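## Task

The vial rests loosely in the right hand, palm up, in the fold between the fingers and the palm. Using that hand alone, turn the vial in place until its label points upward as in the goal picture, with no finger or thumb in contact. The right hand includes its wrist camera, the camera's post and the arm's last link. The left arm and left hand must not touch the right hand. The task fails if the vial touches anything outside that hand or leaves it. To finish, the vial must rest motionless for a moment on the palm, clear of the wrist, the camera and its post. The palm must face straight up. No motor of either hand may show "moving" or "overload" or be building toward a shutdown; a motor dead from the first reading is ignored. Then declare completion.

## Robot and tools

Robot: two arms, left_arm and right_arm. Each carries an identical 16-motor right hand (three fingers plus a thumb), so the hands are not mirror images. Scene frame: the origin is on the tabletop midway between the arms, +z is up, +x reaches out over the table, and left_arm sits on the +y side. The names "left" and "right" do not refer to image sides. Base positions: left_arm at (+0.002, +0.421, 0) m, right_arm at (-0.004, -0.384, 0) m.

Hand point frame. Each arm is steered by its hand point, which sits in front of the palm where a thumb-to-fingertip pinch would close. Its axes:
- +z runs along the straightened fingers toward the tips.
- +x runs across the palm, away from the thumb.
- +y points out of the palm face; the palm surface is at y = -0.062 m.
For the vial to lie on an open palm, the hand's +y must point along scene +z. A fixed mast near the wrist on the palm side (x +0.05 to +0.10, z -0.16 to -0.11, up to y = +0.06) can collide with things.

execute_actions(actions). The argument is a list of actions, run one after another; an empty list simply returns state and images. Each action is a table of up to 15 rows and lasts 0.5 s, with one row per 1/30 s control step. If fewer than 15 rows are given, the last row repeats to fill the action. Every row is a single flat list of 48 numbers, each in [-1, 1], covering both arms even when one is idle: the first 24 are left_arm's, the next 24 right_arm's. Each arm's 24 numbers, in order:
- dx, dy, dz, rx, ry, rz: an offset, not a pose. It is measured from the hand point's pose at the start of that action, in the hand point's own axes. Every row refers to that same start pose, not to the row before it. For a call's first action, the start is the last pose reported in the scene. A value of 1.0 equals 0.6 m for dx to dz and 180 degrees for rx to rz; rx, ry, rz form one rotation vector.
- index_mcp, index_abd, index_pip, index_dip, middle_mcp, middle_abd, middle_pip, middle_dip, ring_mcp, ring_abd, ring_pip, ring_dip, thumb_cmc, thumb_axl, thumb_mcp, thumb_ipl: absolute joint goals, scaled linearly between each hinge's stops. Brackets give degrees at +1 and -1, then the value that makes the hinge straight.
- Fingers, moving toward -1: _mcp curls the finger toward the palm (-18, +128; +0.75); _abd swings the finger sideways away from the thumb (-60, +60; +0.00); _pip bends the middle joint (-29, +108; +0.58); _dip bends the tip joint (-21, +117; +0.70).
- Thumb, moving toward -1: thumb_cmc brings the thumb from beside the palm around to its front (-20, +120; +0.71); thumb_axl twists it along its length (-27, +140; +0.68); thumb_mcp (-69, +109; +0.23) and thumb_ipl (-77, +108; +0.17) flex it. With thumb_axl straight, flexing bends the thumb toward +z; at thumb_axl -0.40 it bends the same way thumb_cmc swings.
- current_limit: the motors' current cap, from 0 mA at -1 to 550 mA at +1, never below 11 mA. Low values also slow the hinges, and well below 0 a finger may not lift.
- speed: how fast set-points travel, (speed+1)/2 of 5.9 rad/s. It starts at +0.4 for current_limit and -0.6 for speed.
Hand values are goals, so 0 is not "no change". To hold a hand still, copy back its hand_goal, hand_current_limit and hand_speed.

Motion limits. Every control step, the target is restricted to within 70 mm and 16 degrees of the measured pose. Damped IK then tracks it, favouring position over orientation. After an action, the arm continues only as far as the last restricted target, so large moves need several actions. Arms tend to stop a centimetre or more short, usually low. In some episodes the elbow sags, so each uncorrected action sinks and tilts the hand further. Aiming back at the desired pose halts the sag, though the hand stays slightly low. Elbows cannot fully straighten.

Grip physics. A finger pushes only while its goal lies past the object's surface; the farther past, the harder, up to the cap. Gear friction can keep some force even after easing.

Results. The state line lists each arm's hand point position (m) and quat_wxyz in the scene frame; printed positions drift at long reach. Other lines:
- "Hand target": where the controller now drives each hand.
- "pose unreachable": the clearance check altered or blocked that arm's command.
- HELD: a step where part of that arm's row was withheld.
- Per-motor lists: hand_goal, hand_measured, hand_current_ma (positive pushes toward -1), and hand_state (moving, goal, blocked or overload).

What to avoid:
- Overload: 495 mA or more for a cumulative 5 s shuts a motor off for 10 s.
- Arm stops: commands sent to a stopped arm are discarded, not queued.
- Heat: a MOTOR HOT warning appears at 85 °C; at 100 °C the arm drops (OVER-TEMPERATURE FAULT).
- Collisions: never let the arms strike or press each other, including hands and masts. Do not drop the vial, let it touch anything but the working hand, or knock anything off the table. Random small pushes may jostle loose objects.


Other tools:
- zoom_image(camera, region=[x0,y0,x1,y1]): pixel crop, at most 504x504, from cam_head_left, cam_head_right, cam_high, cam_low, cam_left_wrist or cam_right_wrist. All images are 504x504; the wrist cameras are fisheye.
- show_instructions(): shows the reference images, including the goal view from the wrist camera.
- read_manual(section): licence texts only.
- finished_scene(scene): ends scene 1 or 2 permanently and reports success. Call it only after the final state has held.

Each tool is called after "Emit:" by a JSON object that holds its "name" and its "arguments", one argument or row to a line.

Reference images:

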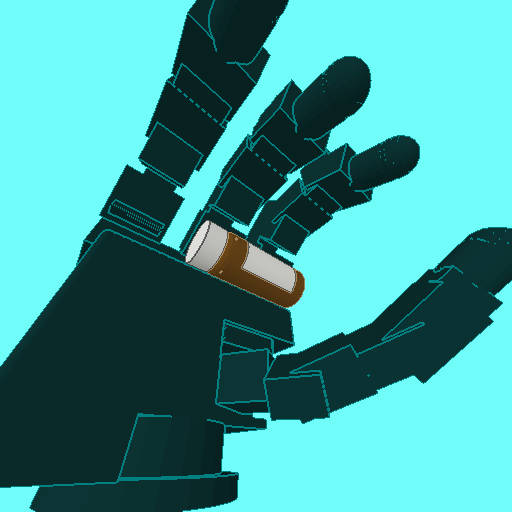

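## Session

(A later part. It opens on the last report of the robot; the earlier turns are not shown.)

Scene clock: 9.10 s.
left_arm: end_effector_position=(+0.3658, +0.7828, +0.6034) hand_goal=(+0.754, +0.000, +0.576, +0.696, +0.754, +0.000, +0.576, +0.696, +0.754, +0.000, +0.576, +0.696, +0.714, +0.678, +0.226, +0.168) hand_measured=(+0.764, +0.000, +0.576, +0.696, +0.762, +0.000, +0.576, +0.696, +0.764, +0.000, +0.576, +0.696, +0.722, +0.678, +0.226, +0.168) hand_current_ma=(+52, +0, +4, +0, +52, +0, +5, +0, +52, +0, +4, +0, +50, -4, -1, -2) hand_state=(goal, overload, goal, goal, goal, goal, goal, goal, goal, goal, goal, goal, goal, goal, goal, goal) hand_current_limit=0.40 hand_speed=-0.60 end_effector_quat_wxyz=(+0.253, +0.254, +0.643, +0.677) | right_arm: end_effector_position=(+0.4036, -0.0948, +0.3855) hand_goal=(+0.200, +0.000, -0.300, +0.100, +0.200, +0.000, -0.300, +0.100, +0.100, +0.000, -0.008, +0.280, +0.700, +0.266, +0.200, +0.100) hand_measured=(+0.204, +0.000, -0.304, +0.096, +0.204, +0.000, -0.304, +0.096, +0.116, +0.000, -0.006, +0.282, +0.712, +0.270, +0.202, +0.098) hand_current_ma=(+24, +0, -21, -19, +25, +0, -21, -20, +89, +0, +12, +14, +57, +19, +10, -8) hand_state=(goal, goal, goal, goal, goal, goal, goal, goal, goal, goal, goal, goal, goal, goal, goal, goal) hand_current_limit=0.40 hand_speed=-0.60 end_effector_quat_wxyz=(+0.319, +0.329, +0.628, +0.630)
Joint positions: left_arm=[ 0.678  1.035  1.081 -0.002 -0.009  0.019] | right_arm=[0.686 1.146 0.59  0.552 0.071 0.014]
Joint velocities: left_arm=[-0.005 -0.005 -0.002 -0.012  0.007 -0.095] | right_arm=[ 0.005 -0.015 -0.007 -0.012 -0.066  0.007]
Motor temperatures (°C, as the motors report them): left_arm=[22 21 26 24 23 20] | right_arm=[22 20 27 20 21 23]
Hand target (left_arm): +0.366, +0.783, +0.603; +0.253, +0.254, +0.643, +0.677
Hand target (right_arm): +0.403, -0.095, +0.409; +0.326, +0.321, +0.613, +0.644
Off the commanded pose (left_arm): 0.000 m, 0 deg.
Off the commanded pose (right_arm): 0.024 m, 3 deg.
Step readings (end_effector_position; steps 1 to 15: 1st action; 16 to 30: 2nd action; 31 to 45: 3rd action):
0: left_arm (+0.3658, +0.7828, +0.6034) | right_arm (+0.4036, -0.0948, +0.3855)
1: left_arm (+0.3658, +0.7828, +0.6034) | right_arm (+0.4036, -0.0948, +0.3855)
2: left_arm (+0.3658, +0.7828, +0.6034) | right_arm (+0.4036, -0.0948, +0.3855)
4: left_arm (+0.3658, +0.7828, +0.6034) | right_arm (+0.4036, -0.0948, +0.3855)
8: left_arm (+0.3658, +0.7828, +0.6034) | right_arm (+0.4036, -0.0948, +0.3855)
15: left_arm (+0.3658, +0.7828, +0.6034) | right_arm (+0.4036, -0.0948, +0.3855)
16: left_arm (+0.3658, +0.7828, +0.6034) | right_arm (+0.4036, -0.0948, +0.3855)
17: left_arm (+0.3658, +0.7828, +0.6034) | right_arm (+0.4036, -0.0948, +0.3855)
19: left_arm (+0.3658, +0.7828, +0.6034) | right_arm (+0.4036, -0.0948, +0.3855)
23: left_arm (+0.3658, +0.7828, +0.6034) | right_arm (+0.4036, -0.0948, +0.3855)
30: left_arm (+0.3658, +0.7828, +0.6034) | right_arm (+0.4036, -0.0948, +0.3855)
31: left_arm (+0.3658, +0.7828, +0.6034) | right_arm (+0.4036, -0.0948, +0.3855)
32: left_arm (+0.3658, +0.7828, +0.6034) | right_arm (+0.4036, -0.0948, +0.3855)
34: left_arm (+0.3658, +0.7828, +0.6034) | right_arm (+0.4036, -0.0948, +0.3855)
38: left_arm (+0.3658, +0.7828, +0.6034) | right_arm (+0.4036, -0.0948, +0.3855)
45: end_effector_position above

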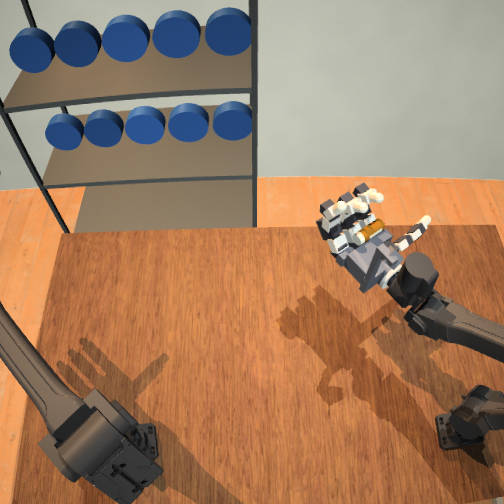

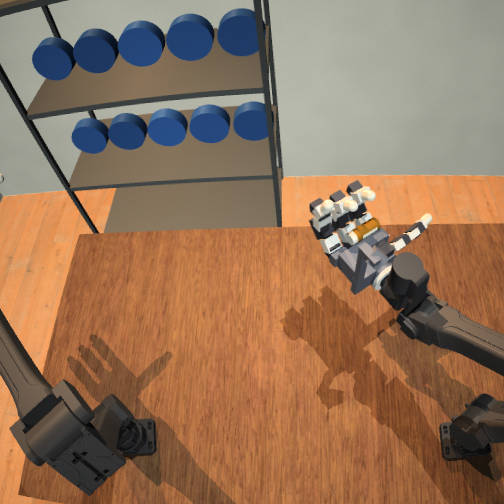

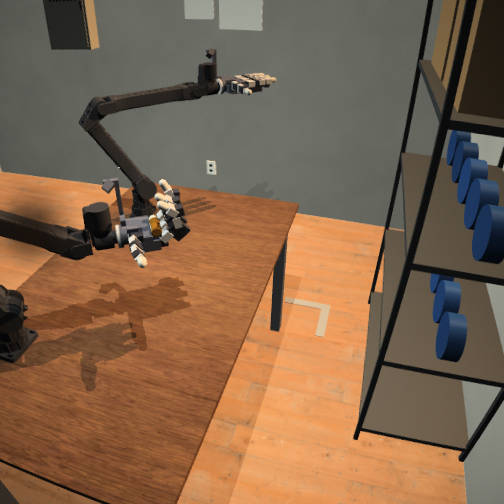

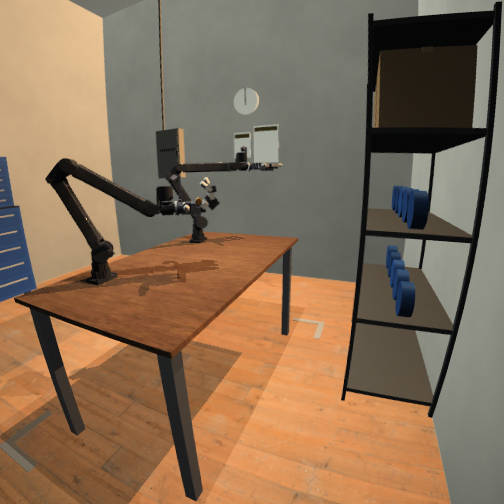

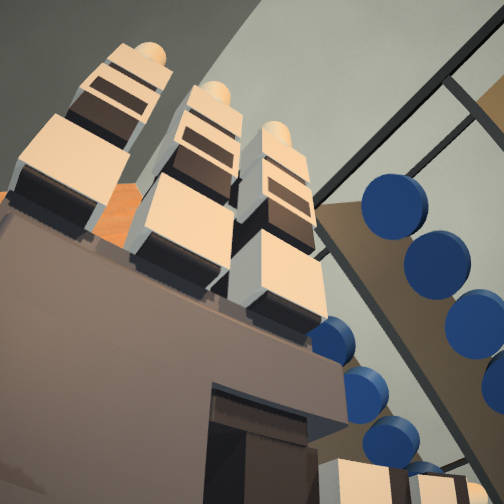

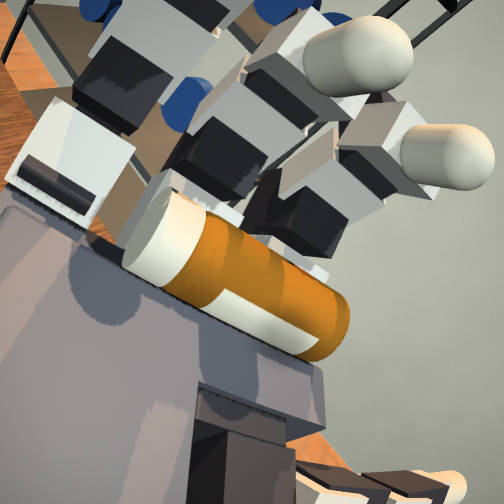

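Emit:
{"name": "execute_actions", "arguments": {
  "actions": [
    [[0,0,0,0,0,0,0.754,0,0.576,0.696,0.754,0,0.576,0.696,0.754,0,0.576,0.696,0.714,0.678,0.226,0.168,0.4,-0.6, 0,0.04,0,-0.015,0,0,-0.1,0,-0.74,-0.1,-0.1,0,-0.74,-0.1,0.1,0,-0.008,0.28,0.7,0.266,0.2,0.1,0.4,-0.3]],
    [[0,0,0,0,0,0,0.754,0,0.576,0.696,0.754,0,0.576,0.696,0.754,0,0.576,0.696,0.714,0.678,0.226,0.168,0.4,-0.6, 0,0.04,0,-0.015,0,0,-0.3,0,-0.74,-0.17,-0.3,0,-0.74,-0.17,0.1,0,-0.008,0.28,0.7,0.266,0.2,0.1,0.4,-0.3]],
    [[0,0,0,0,0,0,0.754,0,0.576,0.696,0.754,0,0.576,0.696,0.754,0,0.576,0.696,0.714,0.678,0.226,0.168,0.4,-0.6, 0,0.04,0,-0.015,0,0,-0.3,0,-0.74,-0.8,-0.3,0,-0.74,-0.8,0.1,0,-0.008,0.28,0.7,0.266,0.2,0.1,0.4,-0.3]],
    [[0,0,0,0,0,0,0.754,0,0.576,0.696,0.754,0,0.576,0.696,0.754,0,0.576,0.696,0.714,0.678,0.226,0.168,0.4,-0.6, 0,0.04,0,-0.015,0,0,0.2,0,-0.74,-0.8,0.2,0,-0.74,-0.8,0.1,0,-0.008,0.28,0.7,0.266,0.2,0.1,0.4,-0.3]],
    [[0,0,0,0,0,0,0.754,0,0.576,0.696,0.754,0,0.576,0.696,0.754,0,0.576,0.696,0.714,0.678,0.226,0.168,0.4,-0.6, 0,0.04,0,-0.015,0,0,0.2,0,-0.6,-0.1,0.2,0,-0.6,-0.1,0.1,0,-0.008,0.28,0.7,0.266,0.2,0.1,0.4,-0.3]],
    [[0,0,0,0,0,0,0.754,0,0.576,0.696,0.754,0,0.576,0.696,0.754,0,0.576,0.696,0.714,0.678,0.226,0.168,0.4,-0.6, 0,0.04,0,-0.015,0,0,0.2,0,-0.5,0,0.2,0,-0.5,0,0.1,0,-0.008,0.28,0.7,0.266,0.2,0.1,0.4,-0.3]],
    [[0,0,0,0,0,0,0.754,0,0.576,0.696,0.754,0,0.576,0.696,0.754,0,0.576,0.696,0.714,0.678,0.226,0.168,0.4,-0.6, 0,0.04,0,-0.015,0,0,-0.1,0,-0.74,-0.1,-0.1,0,-0.74,-0.1,0.1,0,-0.008,0.28,0.7,0.266,0.2,0.1,0.4,-0.3]],
    [[0,0,0,0,0,0,0.754,0,0.576,0.696,0.754,0,0.576,0.696,0.754,0,0.576,0.696,0.714,0.678,0.226,0.168,0.4,-0.6, 0,0.04,0,-0.015,0,0,-0.3,0,-0.74,-0.17,-0.3,0,-0.74,-0.17,0.1,0,-0.008,0.28,0.7,0.266,0.2,0.1,0.4,-0.3]],
    [[0,0,0,0,0,0,0.754,0,0.576,0.696,0.754,0,0.576,0.696,0.754,0,0.576,0.696,0.714,0.678,0.226,0.168,0.4,-0.6, 0,0.04,0,-0.015,0,0,-0.3,0,-0.74,-0.8,-0.3,0,-0.74,-0.8,0.1,0,-0.008,0.28,0.7,0.266,0.2,0.1,0.4,-0.3]],
    [[0,0,0,0,0,0,0.754,0,0.576,0.696,0.754,0,0.576,0.696,0.754,0,0.576,0.696,0.714,0.678,0.226,0.168,0.4,-0.6, 0,0.04,0,-0.015,0,0,0.2,0,-0.74,-0.8,0.2,0,-0.74,-0.8,0.1,0,-0.008,0.28,0.7,0.266,0.2,0.1,0.4,-0.3]],
    [[0,0,0,0,0,0,0.754,0,0.576,0.696,0.754,0,0.576,0.696,0.754,0,0.576,0.696,0.714,0.678,0.226,0.168,0.4,-0.6, 0,0.04,0,-0.015,0,0,0.2,0,-0.6,-0.1,0.2,0,-0.6,-0.1,0.1,0,-0.008,0.28,0.7,0.266,0.2,0.1,0.4,-0.3]],
    [[0,0,0,0,0,0,0.754,0,0.576,0.696,0.754,0,0.576,0.696,0.754,0,0.576,0.696,0.714,0.678,0.226,0.168,0.4,-0.6, 0,0.04,0,-0.015,0,0,0.2,0,-0.5,0,0.2,0,-0.5,0,0.1,0,-0.008,0.28,0.7,0.266,0.2,0.1,0.4,-0.3]],
    [[0,0,0,0,0,0,0.754,0,0.576,0.696,0.754,0,0.576,0.696,0.754,0,0.576,0.696,0.714,0.678,0.226,0.168,0.4,-0.6, 0,0.04,0,-0.015,0,0,-0.1,0,-0.74,-0.1,-0.1,0,-0.74,-0.1,0.1,0,-0.008,0.28,0.7,0.266,0.2,0.1,0.4,-0.3]],
    [[0,0,0,0,0,0,0.754,0,0.576,0.696,0.754,0,0.576,0.696,0.754,0,0.576,0.696,0.714,0.678,0.226,0.168,0.4,-0.6, 0,0.04,0,-0.015,0,0,-0.3,0,-0.74,-0.17,-0.3,0,-0.74,-0.17,0.1,0,-0.008,0.28,0.7,0.266,0.2,0.1,0.4,-0.3]],
    [[0,0,0,0,0,0,0.754,0,0.576,0.696,0.754,0,0.576,0.696,0.754,0,0.576,0.696,0.714,0.678,0.226,0.168,0.4,-0.6, 0,0.04,0,-0.015,0,0,-0.3,0,-0.74,-0.8,-0.3,0,-0.74,-0.8,0.1,0,-0.008,0.28,0.7,0.266,0.2,0.1,0.4,-0.3]],
    [[0,0,0,0,0,0,0.754,0,0.576,0.696,0.754,0,0.576,0.696,0.754,0,0.576,0.696,0.714,0.678,0.226,0.168,0.4,-0.6, 0,0.04,0,-0.015,0,0,0.2,0,-0.74,-0.8,0.2,0,-0.74,-0.8,0.1,0,-0.008,0.28,0.7,0.266,0.2,0.1,0.4,-0.3]],
    [[0,0,0,0,0,0,0.754,0,0.576,0.696,0.754,0,0.576,0.696,0.754,0,0.576,0.696,0.714,0.678,0.226,0.168,0.4,-0.6, 0,0.04,0,-0.015,0,0,0.2,0,-0.6,-0.1,0.2,0,-0.6,-0.1,0.1,0,-0.008,0.28,0.7,0.266,0.2,0.1,0.4,-0.3]],
    [[0,0,0,0,0,0,0.754,0,0.576,0.696,0.754,0,0.576,0.696,0.754,0,0.576,0.696,0.714,0.678,0.226,0.168,0.4,-0.6, 0,0.04,0,-0.015,0,0,0.2,0,-0.3,0.1,0.2,0,-0.3,0.1,0.1,0,-0.008,0.28,0.7,0.266,0.2,0.1,0.4,-0.3]]
  ]
}}

Scene clock: 19.27 s.
left_arm: end_effector_position=(+0.3658, +0.7828, +0.6034) hand_goal=(+0.754, +0.000, +0.576, +0.696, +0.754, +0.000, +0.576, +0.696, +0.754, +0.000, +0.576, +0.696, +0.714, +0.678, +0.226, +0.168) hand_measured=(+0.764, +0.000, +0.576, +0.696, +0.762, +0.000, +0.576, +0.696, +0.764, +0.000, +0.576, +0.696, +0.722, +0.678, +0.226, +0.168) hand_current_ma=(+52, +0, +4, +0, +52, +0, +5, +0, +52, +0, +4, +0, +50, -4, -1, -2) hand_state=(goal, overload, goal, goal, goal, goal, goal, goal, goal, goal, goal, goal, goal, goal, goal, goal) hand_current_limit=0.40 hand_speed=-0.60 end_effector_quat_wxyz=(+0.253, +0.254, +0.643, +0.677) | right_arm: end_effector_position=(+0.4036, -0.0948, +0.3855) hand_goal=(+0.200, +0.000, -0.300, +0.100, +0.200, +0.000, -0.300, +0.100, +0.100, +0.000, -0.008, +0.280, +0.700, +0.266, +0.200, +0.100) hand_measured=(+0.204, +0.000, -0.304, +0.096, +0.204, +0.000, -0.304, +0.096, +0.116, +0.000, -0.006, +0.282, +0.712, +0.270, +0.202, +0.098) hand_current_ma=(+24, +0, -20, -19, +25, +0, -20, -20, +87, +0, +12, +14, +58, +19, +10, -8) hand_state=(goal, goal, goal, goal, goal, goal, goal, goal, goal, goal, goal, goal, goal, goal, goal, goal) hand_current_limit=0.40 hand_speed=-0.30 end_effector_quat_wxyz=(+0.319, +0.329, +0.628, +0.630)
Joint positions: left_arm=[ 0.678  1.035  1.081 -0.002 -0.009  0.019] | right_arm=[0.686 1.146 0.59  0.552 0.071 0.014]
Joint velocities: left_arm=[-0.005 -0.015  0.002 -0.017 -0.022  0.037] | right_arm=[-0.005 -0.015 -0.012  0.012  0.007 -0.051]
Motor temperatures (°C, as the motors report them): left_arm=[22 21 28 24 23 20] | right_arm=[22 21 29 20 21 23]
Hand target (left_arm): +0.366, +0.783, +0.603; +0.253, +0.254, +0.643, +0.677
Hand target (right_arm): +0.403, -0.095, +0.409; +0.326, +0.321, +0.613, +0.644
Off the commanded pose (left_arm): 0.000 m, 0 deg.
Off the commanded pose (right_arm): 0.024 m, 3 deg.
Step readings (end_effector_position; steps 1 to 15: 1st action; 16 to 30: 2nd action; 31 to 45: 3rd action; 46 to 60: 4th action; 61 to 75: 5th action; 76 to 90: 6th action; 91 to 105: 7th action; 106 to 120: 8th action; 121 to 135: 9th action; 136 to 150: 10th action; 151 to 165: 11th action; 166 to 180: 12th action; 181 to 195: 13th action):
0: left_arm (+0.3658, +0.7828, +0.6034) | right_arm (+0.4036, -0.0948, +0.3855)
1: left_arm (+0.3658, +0.7828, +0.6034) | right_arm (+0.4036, -0.0948, +0.3855)
2: left_arm (+0.3658, +0.7828, +0.6034) | right_arm (+0.4036, -0.0948, +0.3855)
4: left_arm (+0.3658, +0.7828, +0.6034) | right_arm (+0.4036, -0.0948, +0.3855)
8: left_arm (+0.3658, +0.7828, +0.6034) | right_arm (+0.4036, -0.0948, +0.3855)
15: left_arm (+0.3658, +0.7828, +0.6034) | right_arm (+0.4036, -0.0948, +0.3855)
16: left_arm (+0.3658, +0.7828, +0.6034) | right_arm (+0.4036, -0.0948, +0.3855)
17: left_arm (+0.3658, +0.7828, +0.6034) | right_arm (+0.4036, -0.0948, +0.3855)
19: left_arm (+0.3658, +0.7828, +0.6034) | right_arm (+0.4036, -0.0948, +0.3855)
23: left_arm (+0.3658, +0.7828, +0.6034) | right_arm (+0.4036, -0.0948, +0.3855)
30: left_arm (+0.3658, +0.7828, +0.6034) | right_arm (+0.4036, -0.0948, +0.3855)
31: left_arm (+0.3658, +0.7828, +0.6034) | right_arm (+0.4036, -0.0948, +0.3855)
32: left_arm (+0.3658, +0.7828, +0.6034) | right_arm (+0.4036, -0.0948, +0.3855)
34: left_arm (+0.3658, +0.7828, +0.6034) | right_arm (+0.4036, -0.0948, +0.3855)
38: left_arm (+0.3658, +0.7828, +0.6034) | right_arm (+0.4036, -0.0948, +0.3855)
45: left_arm (+0.3658, +0.7828, +0.6034) | right_arm (+0.4036, -0.0948, +0.3855)
46: left_arm (+0.3658, +0.7828, +0.6034) | right_arm (+0.4036, -0.0948, +0.3855)
47: left_arm (+0.3658, +0.7828, +0.6034) | right_arm (+0.4036, -0.0948, +0.3855)
49: left_arm (+0.3658, +0.7828, +0.6034) | right_arm (+0.4036, -0.0948, +0.3855)
53: left_arm (+0.3658, +0.7828, +0.6034) | right_arm (+0.4036, -0.0948, +0.3855)
60: left_arm (+0.3658, +0.7828, +0.6034) | right_arm (+0.4036, -0.0948, +0.3855)
61: left_arm (+0.3658, +0.7828, +0.6034) | right_arm (+0.4036, -0.0948, +0.3855)
62: left_arm (+0.3658, +0.7828, +0.6034) | right_arm (+0.4036, -0.0948, +0.3855)
64: left_arm (+0.3658, +0.7828, +0.6034) | right_arm (+0.4036, -0.0948, +0.3855)
68: left_arm (+0.3658, +0.7828, +0.6034) | right_arm (+0.4036, -0.0948, +0.3855)
75: left_arm (+0.3658, +0.7828, +0.6034) | right_arm (+0.4036, -0.0948, +0.3855)
76: left_arm (+0.3658, +0.7828, +0.6034) | right_arm (+0.4036, -0.0948, +0.3855)
77: left_arm (+0.3658, +0.7828, +0.6034) | right_arm (+0.4036, -0.0948, +0.3855)
79: left_arm (+0.3658, +0.7828, +0.6034) | right_arm (+0.4036, -0.0948, +0.3855)
83: left_arm (+0.3658, +0.7828, +0.6034) | right_arm (+0.4036, -0.0948, +0.3855)
90: left_arm (+0.3658, +0.7828, +0.6034) | right_arm (+0.4036, -0.0948, +0.3855)
91: left_arm (+0.3658, +0.7828, +0.6034) | right_arm (+0.4036, -0.0948, +0.3855)
92: left_arm (+0.3658, +0.7828, +0.6034) | right_arm (+0.4036, -0.0948, +0.3855)
94: left_arm (+0.3658, +0.7828, +0.6034) | right_arm (+0.4036, -0.0948, +0.3855)
98: left_arm (+0.3658, +0.7828, +0.6034) | right_arm (+0.4036, -0.0948, +0.3855)
105: left_arm (+0.3658, +0.7828, +0.6034) | right_arm (+0.4036, -0.0948, +0.3855)
106: left_arm (+0.3658, +0.7828, +0.6034) | right_arm (+0.4036, -0.0948, +0.3855)
107: left_arm (+0.3658, +0.7828, +0.6034) | right_arm (+0.4036, -0.0948, +0.3855)
109: left_arm (+0.3658, +0.7828, +0.6034) | right_arm (+0.4036, -0.0948, +0.3855)
113: left_arm (+0.3658, +0.7828, +0.6034) | right_arm (+0.4036, -0.0948, +0.3855)
120: left_arm (+0.3658, +0.7828, +0.6034) | right_arm (+0.4036, -0.0948, +0.3855)
121: left_arm (+0.3658, +0.7828, +0.6034) | right_arm (+0.4036, -0.0948, +0.3855)
122: left_arm (+0.3658, +0.7828, +0.6034) | right_arm (+0.4036, -0.0948, +0.3855)
124: left_arm (+0.3658, +0.7828, +0.6034) | right_arm (+0.4036, -0.0948, +0.3855)
128: left_arm (+0.3658, +0.7828, +0.6034) | right_arm (+0.4036, -0.0948, +0.3855)
135: left_arm (+0.3658, +0.7828, +0.6034) | right_arm (+0.4036, -0.0948, +0.3855)
136: left_arm (+0.3658, +0.7828, +0.6034) | right_arm (+0.4036, -0.0948, +0.3855)
137: left_arm (+0.3658, +0.7828, +0.6034) | right_arm (+0.4036, -0.0948, +0.3855)
139: left_arm (+0.3658, +0.7828, +0.6034) | right_arm (+0.4036, -0.0948, +0.3855)
143: left_arm (+0.3658, +0.7828, +0.6034) | right_arm (+0.4036, -0.0948, +0.3855)
150: left_arm (+0.3658, +0.7828, +0.6034) | right_arm (+0.4036, -0.0948, +0.3855)
151: left_arm (+0.3658, +0.7828, +0.6034) | right_arm (+0.4036, -0.0948, +0.3855)
152: left_arm (+0.3658, +0.7828, +0.6034) | right_arm (+0.4036, -0.0948, +0.3855)
154: left_arm (+0.3658, +0.7828, +0.6034) | right_arm (+0.4036, -0.0948, +0.3855)
158: left_arm (+0.3658, +0.7828, +0.6034) | right_arm (+0.4036, -0.0948, +0.3855)
165: left_arm (+0.3658, +0.7828, +0.6034) | right_arm (+0.4036, -0.0948, +0.3855)
166: left_arm (+0.3658, +0.7828, +0.6034) | right_arm (+0.4036, -0.0948, +0.3855)
167: left_arm (+0.3658, +0.7828, +0.6034) | right_arm (+0.4036, -0.0948, +0.3855)
169: left_arm (+0.3658, +0.7828, +0.6034) | right_arm (+0.4036, -0.0948, +0.3855)
173: left_arm (+0.3658, +0.7828, +0.6034) | right_arm (+0.4036, -0.0948, +0.3855)
180: left_arm (+0.3658, +0.7828, +0.6034) | right_arm (+0.4036, -0.0948, +0.3855)
181: left_arm (+0.3658, +0.7828, +0.6034) | right_arm (+0.4036, -0.0948, +0.3855)
182: left_arm (+0.3658, +0.7828, +0.6034) | right_arm (+0.4036, -0.0948, +0.3855)
184: left_arm (+0.3658, +0.7828, +0.6034) | right_arm (+0.4036, -0.0948, +0.3855)
Lines left out of this list: 27.

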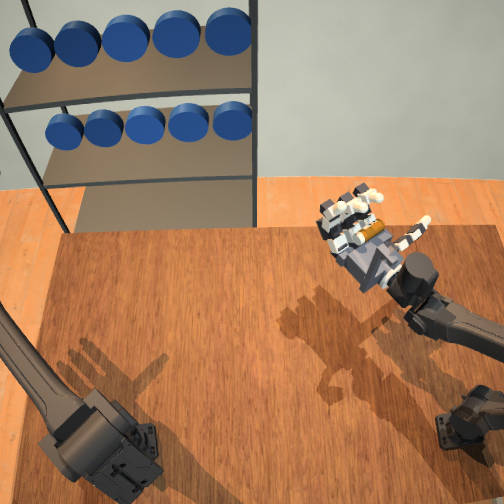

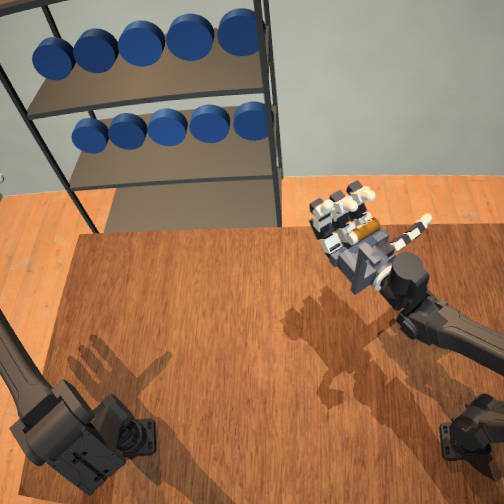

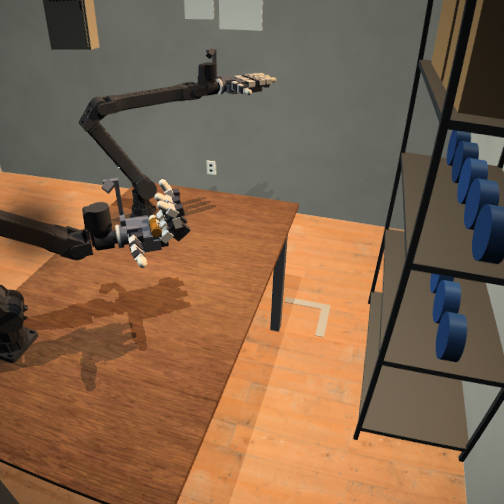

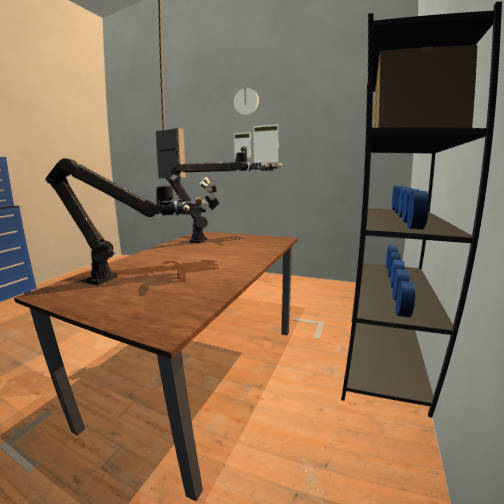

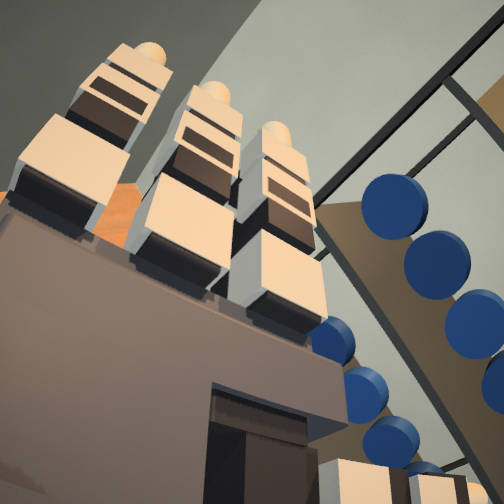

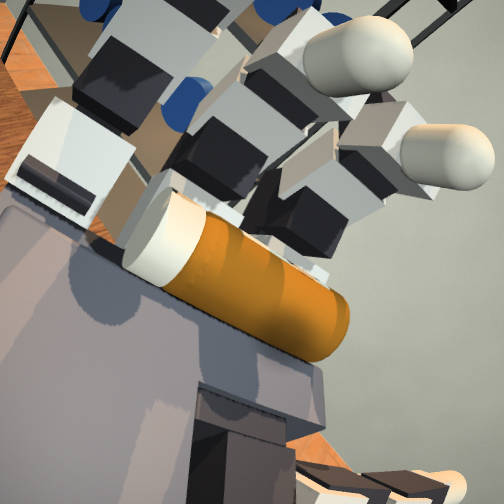

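Emit:
{"name": "execute_actions", "arguments": {
  "actions": [
    [[0,0,0,0,0,0,0.754,0,0.576,0.696,0.754,0,0.576,0.696,0.754,0,0.576,0.696,0.714,0.678,0.226,0.168,0.4,-0.6, 0,0.04,0,-0.015,0,0,-0.1,0,-0.74,-0.1,-0.1,0,-0.74,-0.1,0.1,0,-0.008,0.28,0.7,0.266,0.2,0.1,0.4,-0.3]],
    [[0,0,0,0,0,0,0.754,0,0.576,0.696,0.754,0,0.576,0.696,0.754,0,0.576,0.696,0.714,0.678,0.226,0.168,0.4,-0.6, 0,0.04,0,-0.015,0,0,-0.3,0,-0.74,-0.17,-0.3,0,-0.74,-0.17,0.1,0,-0.008,0.28,0.7,0.266,0.2,0.1,0.4,-0.3]],
    [[0,0,0,0,0,0,0.754,0,0.576,0.696,0.754,0,0.576,0.696,0.754,0,0.576,0.696,0.714,0.678,0.226,0.168,0.4,-0.6, 0,0.04,0,-0.015,0,0,-0.3,0,-0.74,-0.8,-0.3,0,-0.74,-0.8,0.1,0,-0.008,0.28,0.7,0.266,0.2,0.1,0.4,-0.3]],
    [[0,0,0,0,0,0,0.754,0,0.576,0.696,0.754,0,0.576,0.696,0.754,0,0.576,0.696,0.714,0.678,0.226,0.168,0.4,-0.6, 0,0.04,0,-0.015,0,0,0.2,0,-0.74,-0.8,0.2,0,-0.74,-0.8,0.1,0,-0.008,0.28,0.7,0.266,0.2,0.1,0.4,-0.3]],
    [[0,0,0,0,0,0,0.754,0,0.576,0.696,0.754,0,0.576,0.696,0.754,0,0.576,0.696,0.714,0.678,0.226,0.168,0.4,-0.6, 0,0.04,0,-0.015,0,0,0.2,0,-0.6,-0.1,0.2,0,-0.6,-0.1,0.1,0,-0.008,0.28,0.7,0.266,0.2,0.1,0.4,-0.3]],
    [[0,0,0,0,0,0,0.754,0,0.576,0.696,0.754,0,0.576,0.696,0.754,0,0.576,0.696,0.714,0.678,0.226,0.168,0.4,-0.6, 0,0.04,0,-0.015,0,0,0.2,0,-0.5,0,0.2,0,-0.5,0,0.1,0,-0.008,0.28,0.7,0.266,0.2,0.1,0.4,-0.3]],
    [[0,0,0,0,0,0,0.754,0,0.576,0.696,0.754,0,0.576,0.696,0.754,0,0.576,0.696,0.714,0.678,0.226,0.168,0.4,-0.6, 0,0.04,0,-0.015,0,0,-0.1,0,-0.74,-0.1,-0.1,0,-0.74,-0.1,0.1,0,-0.008,0.28,0.7,0.266,0.2,0.1,0.4,-0.3]],
    [[0,0,0,0,0,0,0.754,0,0.576,0.696,0.754,0,0.576,0.696,0.754,0,0.576,0.696,0.714,0.678,0.226,0.168,0.4,-0.6, 0,0.04,0,-0.015,0,0,-0.3,0,-0.74,-0.17,-0.3,0,-0.74,-0.17,0.1,0,-0.008,0.28,0.7,0.266,0.2,0.1,0.4,-0.3]],
    [[0,0,0,0,0,0,0.754,0,0.576,0.696,0.754,0,0.576,0.696,0.754,0,0.576,0.696,0.714,0.678,0.226,0.168,0.4,-0.6, 0,0.04,0,-0.015,0,0,-0.3,0,-0.74,-0.8,-0.3,0,-0.74,-0.8,0.1,0,-0.008,0.28,0.7,0.266,0.2,0.1,0.4,-0.3]],
    [[0,0,0,0,0,0,0.754,0,0.576,0.696,0.754,0,0.576,0.696,0.754,0,0.576,0.696,0.714,0.678,0.226,0.168,0.4,-0.6, 0,0.04,0,-0.015,0,0,0.2,0,-0.74,-0.8,0.2,0,-0.74,-0.8,0.1,0,-0.008,0.28,0.7,0.266,0.2,0.1,0.4,-0.3]],
    [[0,0,0,0,0,0,0.754,0,0.576,0.696,0.754,0,0.576,0.696,0.754,0,0.576,0.696,0.714,0.678,0.226,0.168,0.4,-0.6, 0,0.04,0,-0.015,0,0,0.2,0,-0.6,-0.1,0.2,0,-0.6,-0.1,0.1,0,-0.008,0.28,0.7,0.266,0.2,0.1,0.4,-0.3]],
    [[0,0,0,0,0,0,0.754,0,0.576,0.696,0.754,0,0.576,0.696,0.754,0,0.576,0.696,0.714,0.678,0.226,0.168,0.4,-0.6, 0,0.04,0,-0.015,0,0,0.2,0,-0.3,0.1,0.2,0,-0.3,0.1,0.1,0,-0.008,0.28,0.7,0.266,0.2,0.1,0.4,-0.3]]
  ]
}}

Scene clock: 26.03 s.
left_arm: end_effector_position=(+0.3658, +0.7828, +0.6034) hand_goal=(+0.754, +0.000, +0.576, +0.696, +0.754, +0.000, +0.576, +0.696, +0.754, +0.000, +0.576, +0.696, +0.714, +0.678, +0.226, +0.168) hand_measured=(+0.764, +0.000, +0.576, +0.696, +0.762, +0.000, +0.576, +0.696, +0.764, +0.000, +0.576, +0.696, +0.722, +0.678, +0.226, +0.168) hand_current_ma=(+52, +0, +4, +0, +52, +0, +5, +0, +52, +0, +4, +0, +50, -4, -1, -2) hand_state=(goal, overload, goal, goal, goal, goal, goal, goal, goal, goal, goal, goal, goal, goal, goal, goal) hand_current_limit=0.40 hand_speed=-0.60 end_effector_quat_wxyz=(+0.253, +0.254, +0.643, +0.677) | right_arm: end_effector_position=(+0.4036, -0.0948, +0.3855) hand_goal=(+0.200, +0.000, -0.300, +0.100, +0.200, +0.000, -0.300, +0.100, +0.100, +0.000, -0.008, +0.280, +0.700, +0.266, +0.200, +0.100) hand_measured=(+0.204, +0.000, -0.304, +0.096, +0.204, +0.000, -0.304, +0.096, +0.116, +0.000, -0.006, +0.282, +0.712, +0.268, +0.202, +0.098) hand_current_ma=(+24, +0, -20, -19, +25, +0, -20, -20, +86, +0, +12, +14, +58, +18, +10, -8) hand_state=(goal, goal, goal, goal, goal, goal, goal, goal, goal, goal, goal, goal, goal, goal, goal, goal) hand_current_limit=0.40 hand_speed=-0.30 end_effector_quat_wxyz=(+0.319, +0.329, +0.628, +0.630)
Joint positions: left_arm=[ 0.678  1.035  1.081 -0.002 -0.009  0.019] | right_arm=[0.686 1.146 0.59  0.552 0.071 0.014]
Joint velocities: left_arm=[-0.015 -0.024 -0.007  0.007 -0.11  -0.007] | right_arm=[-0.005 -0.005 -0.002 -0.002  0.037  0.022]
Motor temperatures (°C, as the motors report them): left_arm=[22 21 29 24 23 20] | right_arm=[22 21 30 20 21 23]
Hand target (left_arm): +0.366, +0.783, +0.603; +0.253, +0.254, +0.643, +0.677
Hand target (right_arm): +0.403, -0.095, +0.409; +0.326, +0.321, +0.613, +0.644
Off the commanded pose (left_arm): 0.000 m, 0 deg.
Off the commanded pose (right_arm): 0.024 m, 3 deg.
Step readings (end_effector_position; steps 1 to 15: 1st action; 16 to 30: 2nd action; 31 to 45: 3rd action; 46 to 60: 4th action; 61 to 75: 5th action; 76 to 90: 6th action; 91 to 105: 7th action; 106 to 120: 8th action; 121 to 135: 9th action; 136 to 150: 10th action; 151 to 165: 11th action; 166 to 180: 12th action):
0: left_arm (+0.3658, +0.7828, +0.6034) | right_arm (+0.4036, -0.0948, +0.3855)
1: left_arm (+0.3658, +0.7828, +0.6034) | right_arm (+0.4036, -0.0948, +0.3855)
2: left_arm (+0.3658, +0.7828, +0.6034) | right_arm (+0.4036, -0.0948, +0.3855)
4: left_arm (+0.3658, +0.7828, +0.6034) | right_arm (+0.4036, -0.0948, +0.3855)
8: left_arm (+0.3658, +0.7828, +0.6034) | right_arm (+0.4036, -0.0948, +0.3855)
15: left_arm (+0.3658, +0.7828, +0.6034) | right_arm (+0.4036, -0.0948, +0.3855)
16: left_arm (+0.3658, +0.7828, +0.6034) | right_arm (+0.4036, -0.0948, +0.3855)
17: left_arm (+0.3658, +0.7828, +0.6034) | right_arm (+0.4036, -0.0948, +0.3855)
19: left_arm (+0.3658, +0.7828, +0.6034) | right_arm (+0.4036, -0.0948, +0.3855)
23: left_arm (+0.3658, +0.7828, +0.6034) | right_arm (+0.4036, -0.0948, +0.3855)
30: left_arm (+0.3658, +0.7828, +0.6034) | right_arm (+0.4036, -0.0948, +0.3855)
31: left_arm (+0.3658, +0.7828, +0.6034) | right_arm (+0.4036, -0.0948, +0.3855)
32: left_arm (+0.3658, +0.7828, +0.6034) | right_arm (+0.4036, -0.0948, +0.3855)
34: left_arm (+0.3658, +0.7828, +0.6034) | right_arm (+0.4036, -0.0948, +0.3855)
38: left_arm (+0.3658, +0.7828, +0.6034) | right_arm (+0.4036, -0.0948, +0.3855)
45: left_arm (+0.3658, +0.7828, +0.6034) | right_arm (+0.4036, -0.0948, +0.3855)
46: left_arm (+0.3658, +0.7828, +0.6034) | right_arm (+0.4036, -0.0948, +0.3855)
47: left_arm (+0.3658, +0.7828, +0.6034) | right_arm (+0.4036, -0.0948, +0.3855)
49: left_arm (+0.3658, +0.7828, +0.6034) | right_arm (+0.4036, -0.0948, +0.3855)
53: left_arm (+0.3658, +0.7828, +0.6034) | right_arm (+0.4036, -0.0948, +0.3855)
60: left_arm (+0.3658, +0.7828, +0.6034) | right_arm (+0.4036, -0.0948, +0.3855)
61: left_arm (+0.3658, +0.7828, +0.6034) | right_arm (+0.4036, -0.0948, +0.3855)
62: left_arm (+0.3658, +0.7828, +0.6034) | right_arm (+0.4036, -0.0948, +0.3855)
64: left_arm (+0.3658, +0.7828, +0.6034) | right_arm (+0.4036, -0.0948, +0.3855)
68: left_arm (+0.3658, +0.7828, +0.6034) | right_arm (+0.4036, -0.0948, +0.3855)
75: left_arm (+0.3658, +0.7828, +0.6034) | right_arm (+0.4036, -0.0948, +0.3855)
76: left_arm (+0.3658, +0.7828, +0.6034) | right_arm (+0.4036, -0.0948, +0.3855)
77: left_arm (+0.3658, +0.7828, +0.6034) | right_arm (+0.4036, -0.0948, +0.3855)
79: left_arm (+0.3658, +0.7828, +0.6034) | right_arm (+0.4036, -0.0948, +0.3855)
83: left_arm (+0.3658, +0.7828, +0.6034) | right_arm (+0.4036, -0.0948, +0.3855)
90: left_arm (+0.3658, +0.7828, +0.6034) | right_arm (+0.4036, -0.0948, +0.3855)
91: left_arm (+0.3658, +0.7828, +0.6034) | right_arm (+0.4036, -0.0948, +0.3855)
92: left_arm (+0.3658, +0.7828, +0.6034) | right_arm (+0.4036, -0.0948, +0.3855)
94: left_arm (+0.3658, +0.7828, +0.6034) | right_arm (+0.4036, -0.0948, +0.3855)
98: left_arm (+0.3658, +0.7828, +0.6034) | right_arm (+0.4036, -0.0948, +0.3855)
105: left_arm (+0.3658, +0.7828, +0.6034) | right_arm (+0.4036, -0.0948, +0.3855)
106: left_arm (+0.3658, +0.7828, +0.6034) | right_arm (+0.4036, -0.0948, +0.3855)
107: left_arm (+0.3658, +0.7828, +0.6034) | right_arm (+0.4036, -0.0948, +0.3855)
109: left_arm (+0.3658, +0.7828, +0.6034) | right_arm (+0.4036, -0.0948, +0.3855)
113: left_arm (+0.3658, +0.7828, +0.6034) | right_arm (+0.4036, -0.0948, +0.3855)
120: left_arm (+0.3658, +0.7828, +0.6034) | right_arm (+0.4036, -0.0948, +0.3855)
121: left_arm (+0.3658, +0.7828, +0.6034) | right_arm (+0.4036, -0.0948, +0.3855)
122: left_arm (+0.3658, +0.7828, +0.6034) | right_arm (+0.4036, -0.0948, +0.3855)
124: left_arm (+0.3658, +0.7828, +0.6034) | right_arm (+0.4036, -0.0948, +0.3855)
128: left_arm (+0.3658, +0.7828, +0.6034) | right_arm (+0.4036, -0.0948, +0.3855)
135: left_arm (+0.3658, +0.7828, +0.6034) | right_arm (+0.4036, -0.0948, +0.3855)
136: left_arm (+0.3658, +0.7828, +0.6034) | right_arm (+0.4036, -0.0948, +0.3855)
137: left_arm (+0.3658, +0.7828, +0.6034) | right_arm (+0.4036, -0.0948, +0.3855)
139: left_arm (+0.3658, +0.7828, +0.6034) | right_arm (+0.4036, -0.0948, +0.3855)
143: left_arm (+0.3658, +0.7828, +0.6034) | right_arm (+0.4036, -0.0948, +0.3855)
150: left_arm (+0.3658, +0.7828, +0.6034) | right_arm (+0.4036, -0.0948, +0.3855)
151: left_arm (+0.3658, +0.7828, +0.6034) | right_arm (+0.4036, -0.0948, +0.3855)
152: left_arm (+0.3658, +0.7828, +0.6034) | right_arm (+0.4036, -0.0948, +0.3855)
154: left_arm (+0.3658, +0.7828, +0.6034) | right_arm (+0.4036, -0.0948, +0.3855)
158: left_arm (+0.3658, +0.7828, +0.6034) | right_arm (+0.4036, -0.0948, +0.3855)
165: left_arm (+0.3658, +0.7828, +0.6034) | right_arm (+0.4036, -0.0948, +0.3855)
166: left_arm (+0.3658, +0.7828, +0.6034) | right_arm (+0.4036, -0.0948, +0.3855)
167: left_arm (+0.3658, +0.7828, +0.6034) | right_arm (+0.4036, -0.0948, +0.3855)
169: left_arm (+0.3658, +0.7828, +0.6034) | right_arm (+0.4036, -0.0948, +0.3855)
173: left_arm (+0.3658, +0.7828, +0.6034) | right_arm (+0.4036, -0.0948, +0.3855)
180: end_effector_position above

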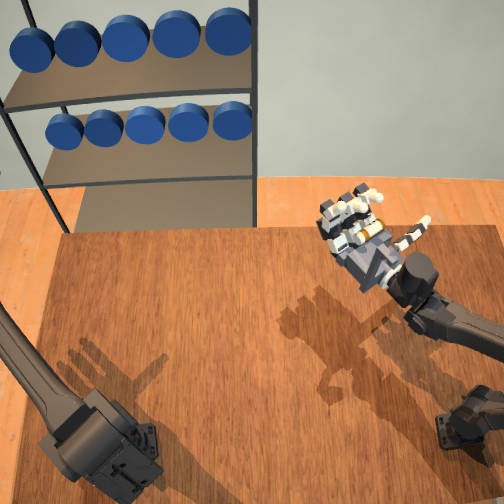

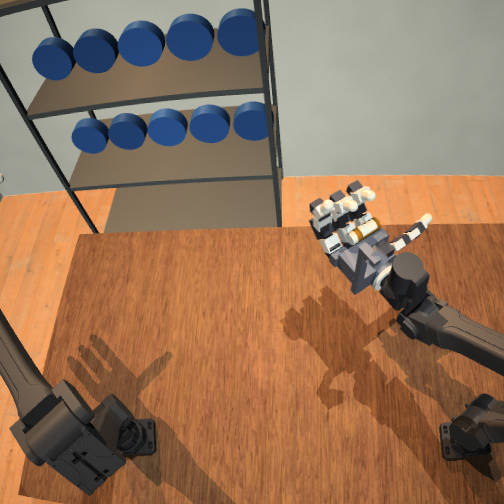

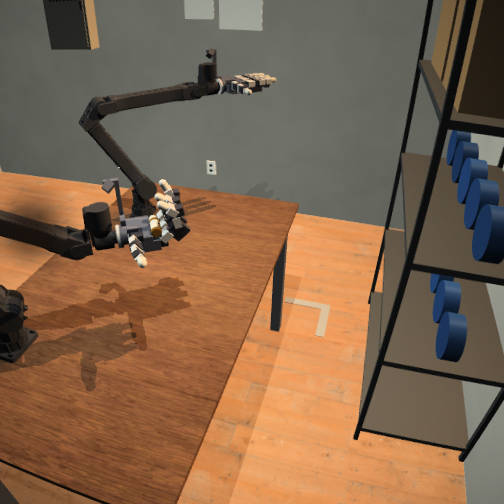

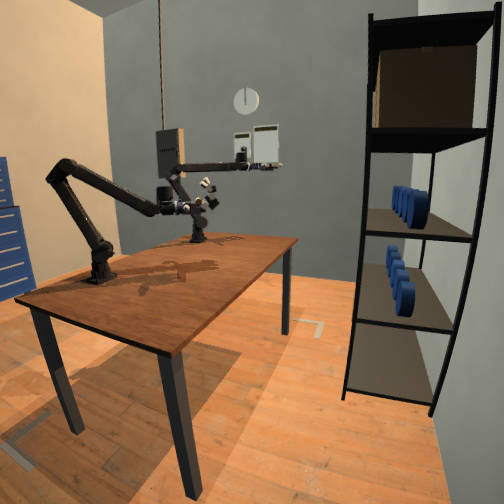

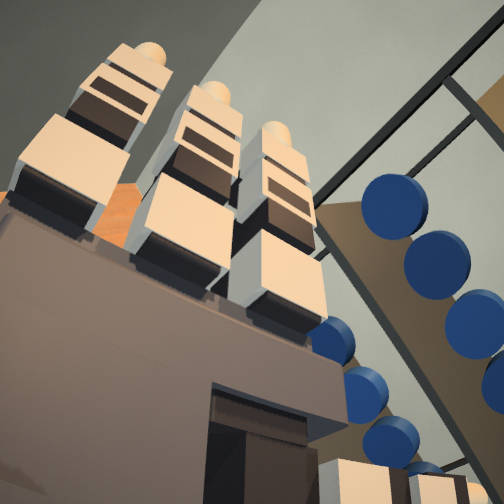

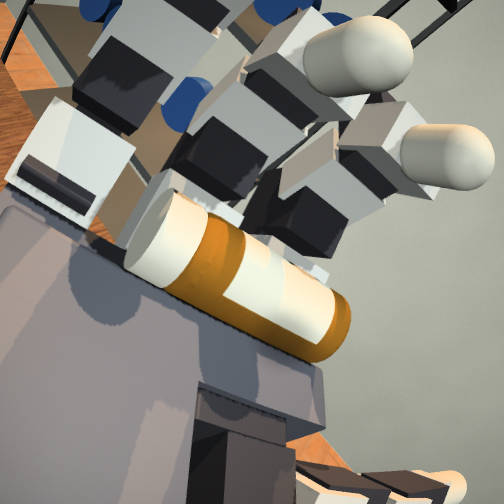

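Emit:
{"name": "execute_actions", "arguments": {
  "actions": [
    [[0,0,0,0,0,0,0.754,0,0.576,0.696,0.754,0,0.576,0.696,0.754,0,0.576,0.696,0.714,0.678,0.226,0.168,0.4,-0.6, 0,0.04,0,-0.015,0,0,-0.55,0,0,0.3,-0.55,0,0,0.3,0.1,0,-0.008,0.28,0.7,0.266,0.2,0.1,0.4,-0.5]],
    [[0,0,0,0,0,0,0.754,0,0.576,0.696,0.754,0,0.576,0.696,0.754,0,0.576,0.696,0.714,0.678,0.226,0.168,0.4,-0.6, 0,0.04,0,-0.015,0,0,-0.55,0,0,0.3,-0.55,0,0,0.3,0.1,0,-0.008,0.28,0.7,0.266,0.2,0.1,0.4,-0.5]],
    [[0,0,0,0,0,0,0.754,0,0.576,0.696,0.754,0,0.576,0.696,0.754,0,0.576,0.696,0.714,0.678,0.226,0.168,0.4,-0.6, 0,0.04,0,-0.015,0,0,0.1,0,0,0.3,0.1,0,0,0.3,0.1,0,-0.008,0.28,0.7,0.266,0.2,0.1,0.4,-0.3]],
    [[0,0,0,0,0,0,0.754,0,0.576,0.696,0.754,0,0.576,0.696,0.754,0,0.576,0.696,0.714,0.678,0.226,0.168,0.4,-0.6, 0,0.04,0,-0.015,0,0,0.1,0,0,0.3,0.1,0,0,0.3,0.1,0,-0.008,0.28,0.7,0.266,0.2,0.1,0.4,-0.3]]
  ]
}}

Scene clock: 28.33 s.
left_arm: end_effector_position=(+0.3658, +0.7828, +0.6034) hand_goal=(+0.754, +0.000, +0.576, +0.696, +0.754, +0.000, +0.576, +0.696, +0.754, +0.000, +0.576, +0.696, +0.714, +0.678, +0.226, +0.168) hand_measured=(+0.764, +0.000, +0.576, +0.696, +0.762, +0.000, +0.576, +0.696, +0.764, +0.000, +0.576, +0.696, +0.722, +0.678, +0.226, +0.168) hand_current_ma=(+52, +0, +4, +0, +52, +0, +5, +0, +52, +0, +4, +0, +50, -4, -1, -2) hand_state=(goal, overload, goal, goal, goal, goal, goal, goal, goal, goal, goal, goal, goal, goal, goal, goal) hand_current_limit=0.40 hand_speed=-0.60 end_effector_quat_wxyz=(+0.253, +0.254, +0.643, +0.677) | right_arm: end_effector_position=(+0.4036, -0.0948, +0.3855) hand_goal=(+0.100, +0.000, +0.000, +0.300, +0.100, +0.000, +0.000, +0.300, +0.100, +0.000, -0.008, +0.280, +0.700, +0.266, +0.200, +0.100) hand_measured=(+0.104, +0.000, -0.002, +0.298, +0.104, +0.000, -0.002, +0.296, +0.116, +0.000, -0.006, +0.282, +0.712, +0.268, +0.202, +0.098) hand_current_ma=(+25, +0, -12, -16, +26, +0, -12, -17, +86, +0, +12, +14, +58, +18, +10, -8) hand_state=(goal, goal, goal, goal, goal, goal, goal, goal, goal, goal, goal, goal, goal, goal, goal, goal) hand_current_limit=0.40 hand_speed=-0.30 end_effector_quat_wxyz=(+0.319, +0.329, +0.628, +0.630)
Joint positions: left_arm=[ 0.678  1.035  1.081 -0.002 -0.009  0.019] | right_arm=[0.686 1.146 0.59  0.552 0.071 0.014]
Joint velocities: left_arm=[-0.005  0.005 -0.007  0.002  0.051 -0.007] | right_arm=[-0.015 -0.005 -0.017  0.002  0.007 -0.022]
Motor temperatures (°C, as the motors report them): left_arm=[22 21 29 24 23 20] | right_arm=[22 21 30 20 21 23]
Hand target (left_arm): +0.366, +0.783, +0.603; +0.253, +0.254, +0.643, +0.677
Hand target (right_arm): +0.403, -0.095, +0.409; +0.326, +0.321, +0.613, +0.644
Off the commanded pose (left_arm): 0.000 m, 0 deg.
Off the commanded pose (right_arm): 0.024 m, 3 deg.
Step readings (end_effector_position; steps 1 to 15: 1st action; 16 to 30: 2nd action; 31 to 45: 3rd action; 46 to 60: 4th action):
0: left_arm (+0.3658, +0.7828, +0.6034) | right_arm (+0.4036, -0.0948, +0.3855)
1: left_arm (+0.3658, +0.7828, +0.6034) | right_arm (+0.4036, -0.0948, +0.3855)
2: left_arm (+0.3658, +0.7828, +0.6034) | right_arm (+0.4036, -0.0948, +0.3855)
4: left_arm (+0.3658, +0.7828, +0.6034) | right_arm (+0.4036, -0.0948, +0.3855)
8: left_arm (+0.3658, +0.7828, +0.6034) | right_arm (+0.4036, -0.0948, +0.3855)
15: left_arm (+0.3658, +0.7828, +0.6034) | right_arm (+0.4036, -0.0948, +0.3855)
16: left_arm (+0.3658, +0.7828, +0.6034) | right_arm (+0.4036, -0.0948, +0.3855)
17: left_arm (+0.3658, +0.7828, +0.6034) | right_arm (+0.4036, -0.0948, +0.3855)
19: left_arm (+0.3658, +0.7828, +0.6034) | right_arm (+0.4036, -0.0948, +0.3855)
23: left_arm (+0.3658, +0.7828, +0.6034) | right_arm (+0.4036, -0.0948, +0.3855)
30: left_arm (+0.3658, +0.7828, +0.6034) | right_arm (+0.4036, -0.0948, +0.3855)
31: left_arm (+0.3658, +0.7828, +0.6034) | right_arm (+0.4036, -0.0948, +0.3855)
32: left_arm (+0.3658, +0.7828, +0.6034) | right_arm (+0.4036, -0.0948, +0.3855)
34: left_arm (+0.3658, +0.7828, +0.6034) | right_arm (+0.4036, -0.0948, +0.3855)
38: left_arm (+0.3658, +0.7828, +0.6034) | right_arm (+0.4036, -0.0948, +0.3855)
45: left_arm (+0.3658, +0.7828, +0.6034) | right_arm (+0.4036, -0.0948, +0.3855)
46: left_arm (+0.3658, +0.7828, +0.6034) | right_arm (+0.4036, -0.0948, +0.3855)
47: left_arm (+0.3658, +0.7828, +0.6034) | right_arm (+0.4036, -0.0948, +0.3855)
49: left_arm (+0.3658, +0.7828, +0.6034) | right_arm (+0.4036, -0.0948, +0.3855)
53: left_arm (+0.3658, +0.7828, +0.6034) | right_arm (+0.4036, -0.0948, +0.3855)
60: end_effector_position above

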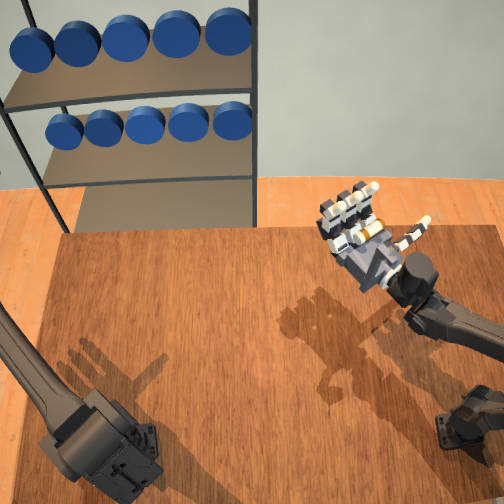

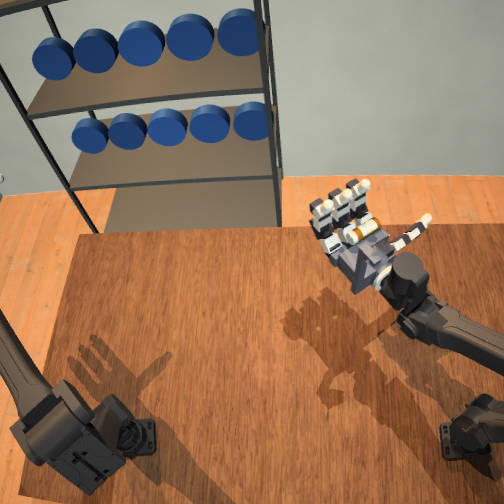

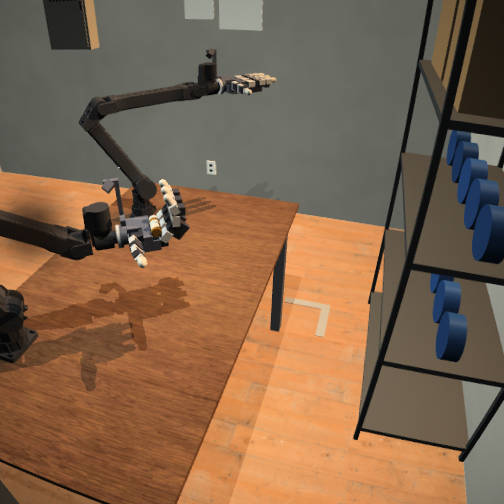

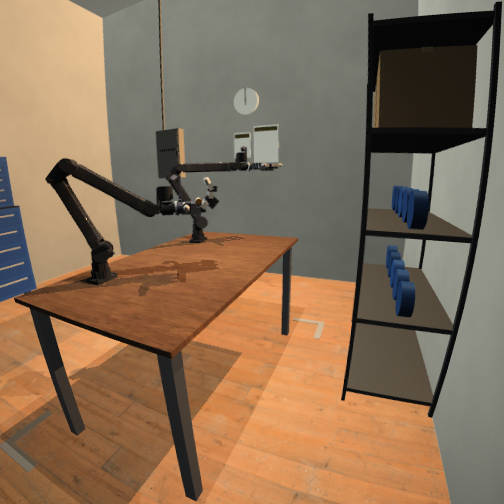

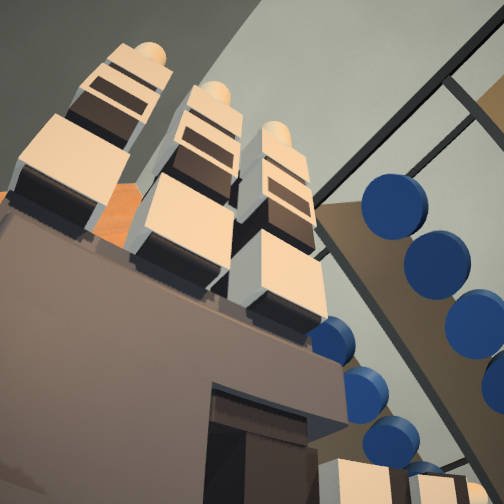

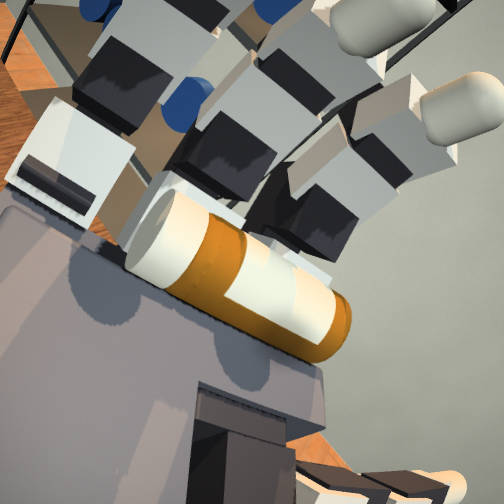

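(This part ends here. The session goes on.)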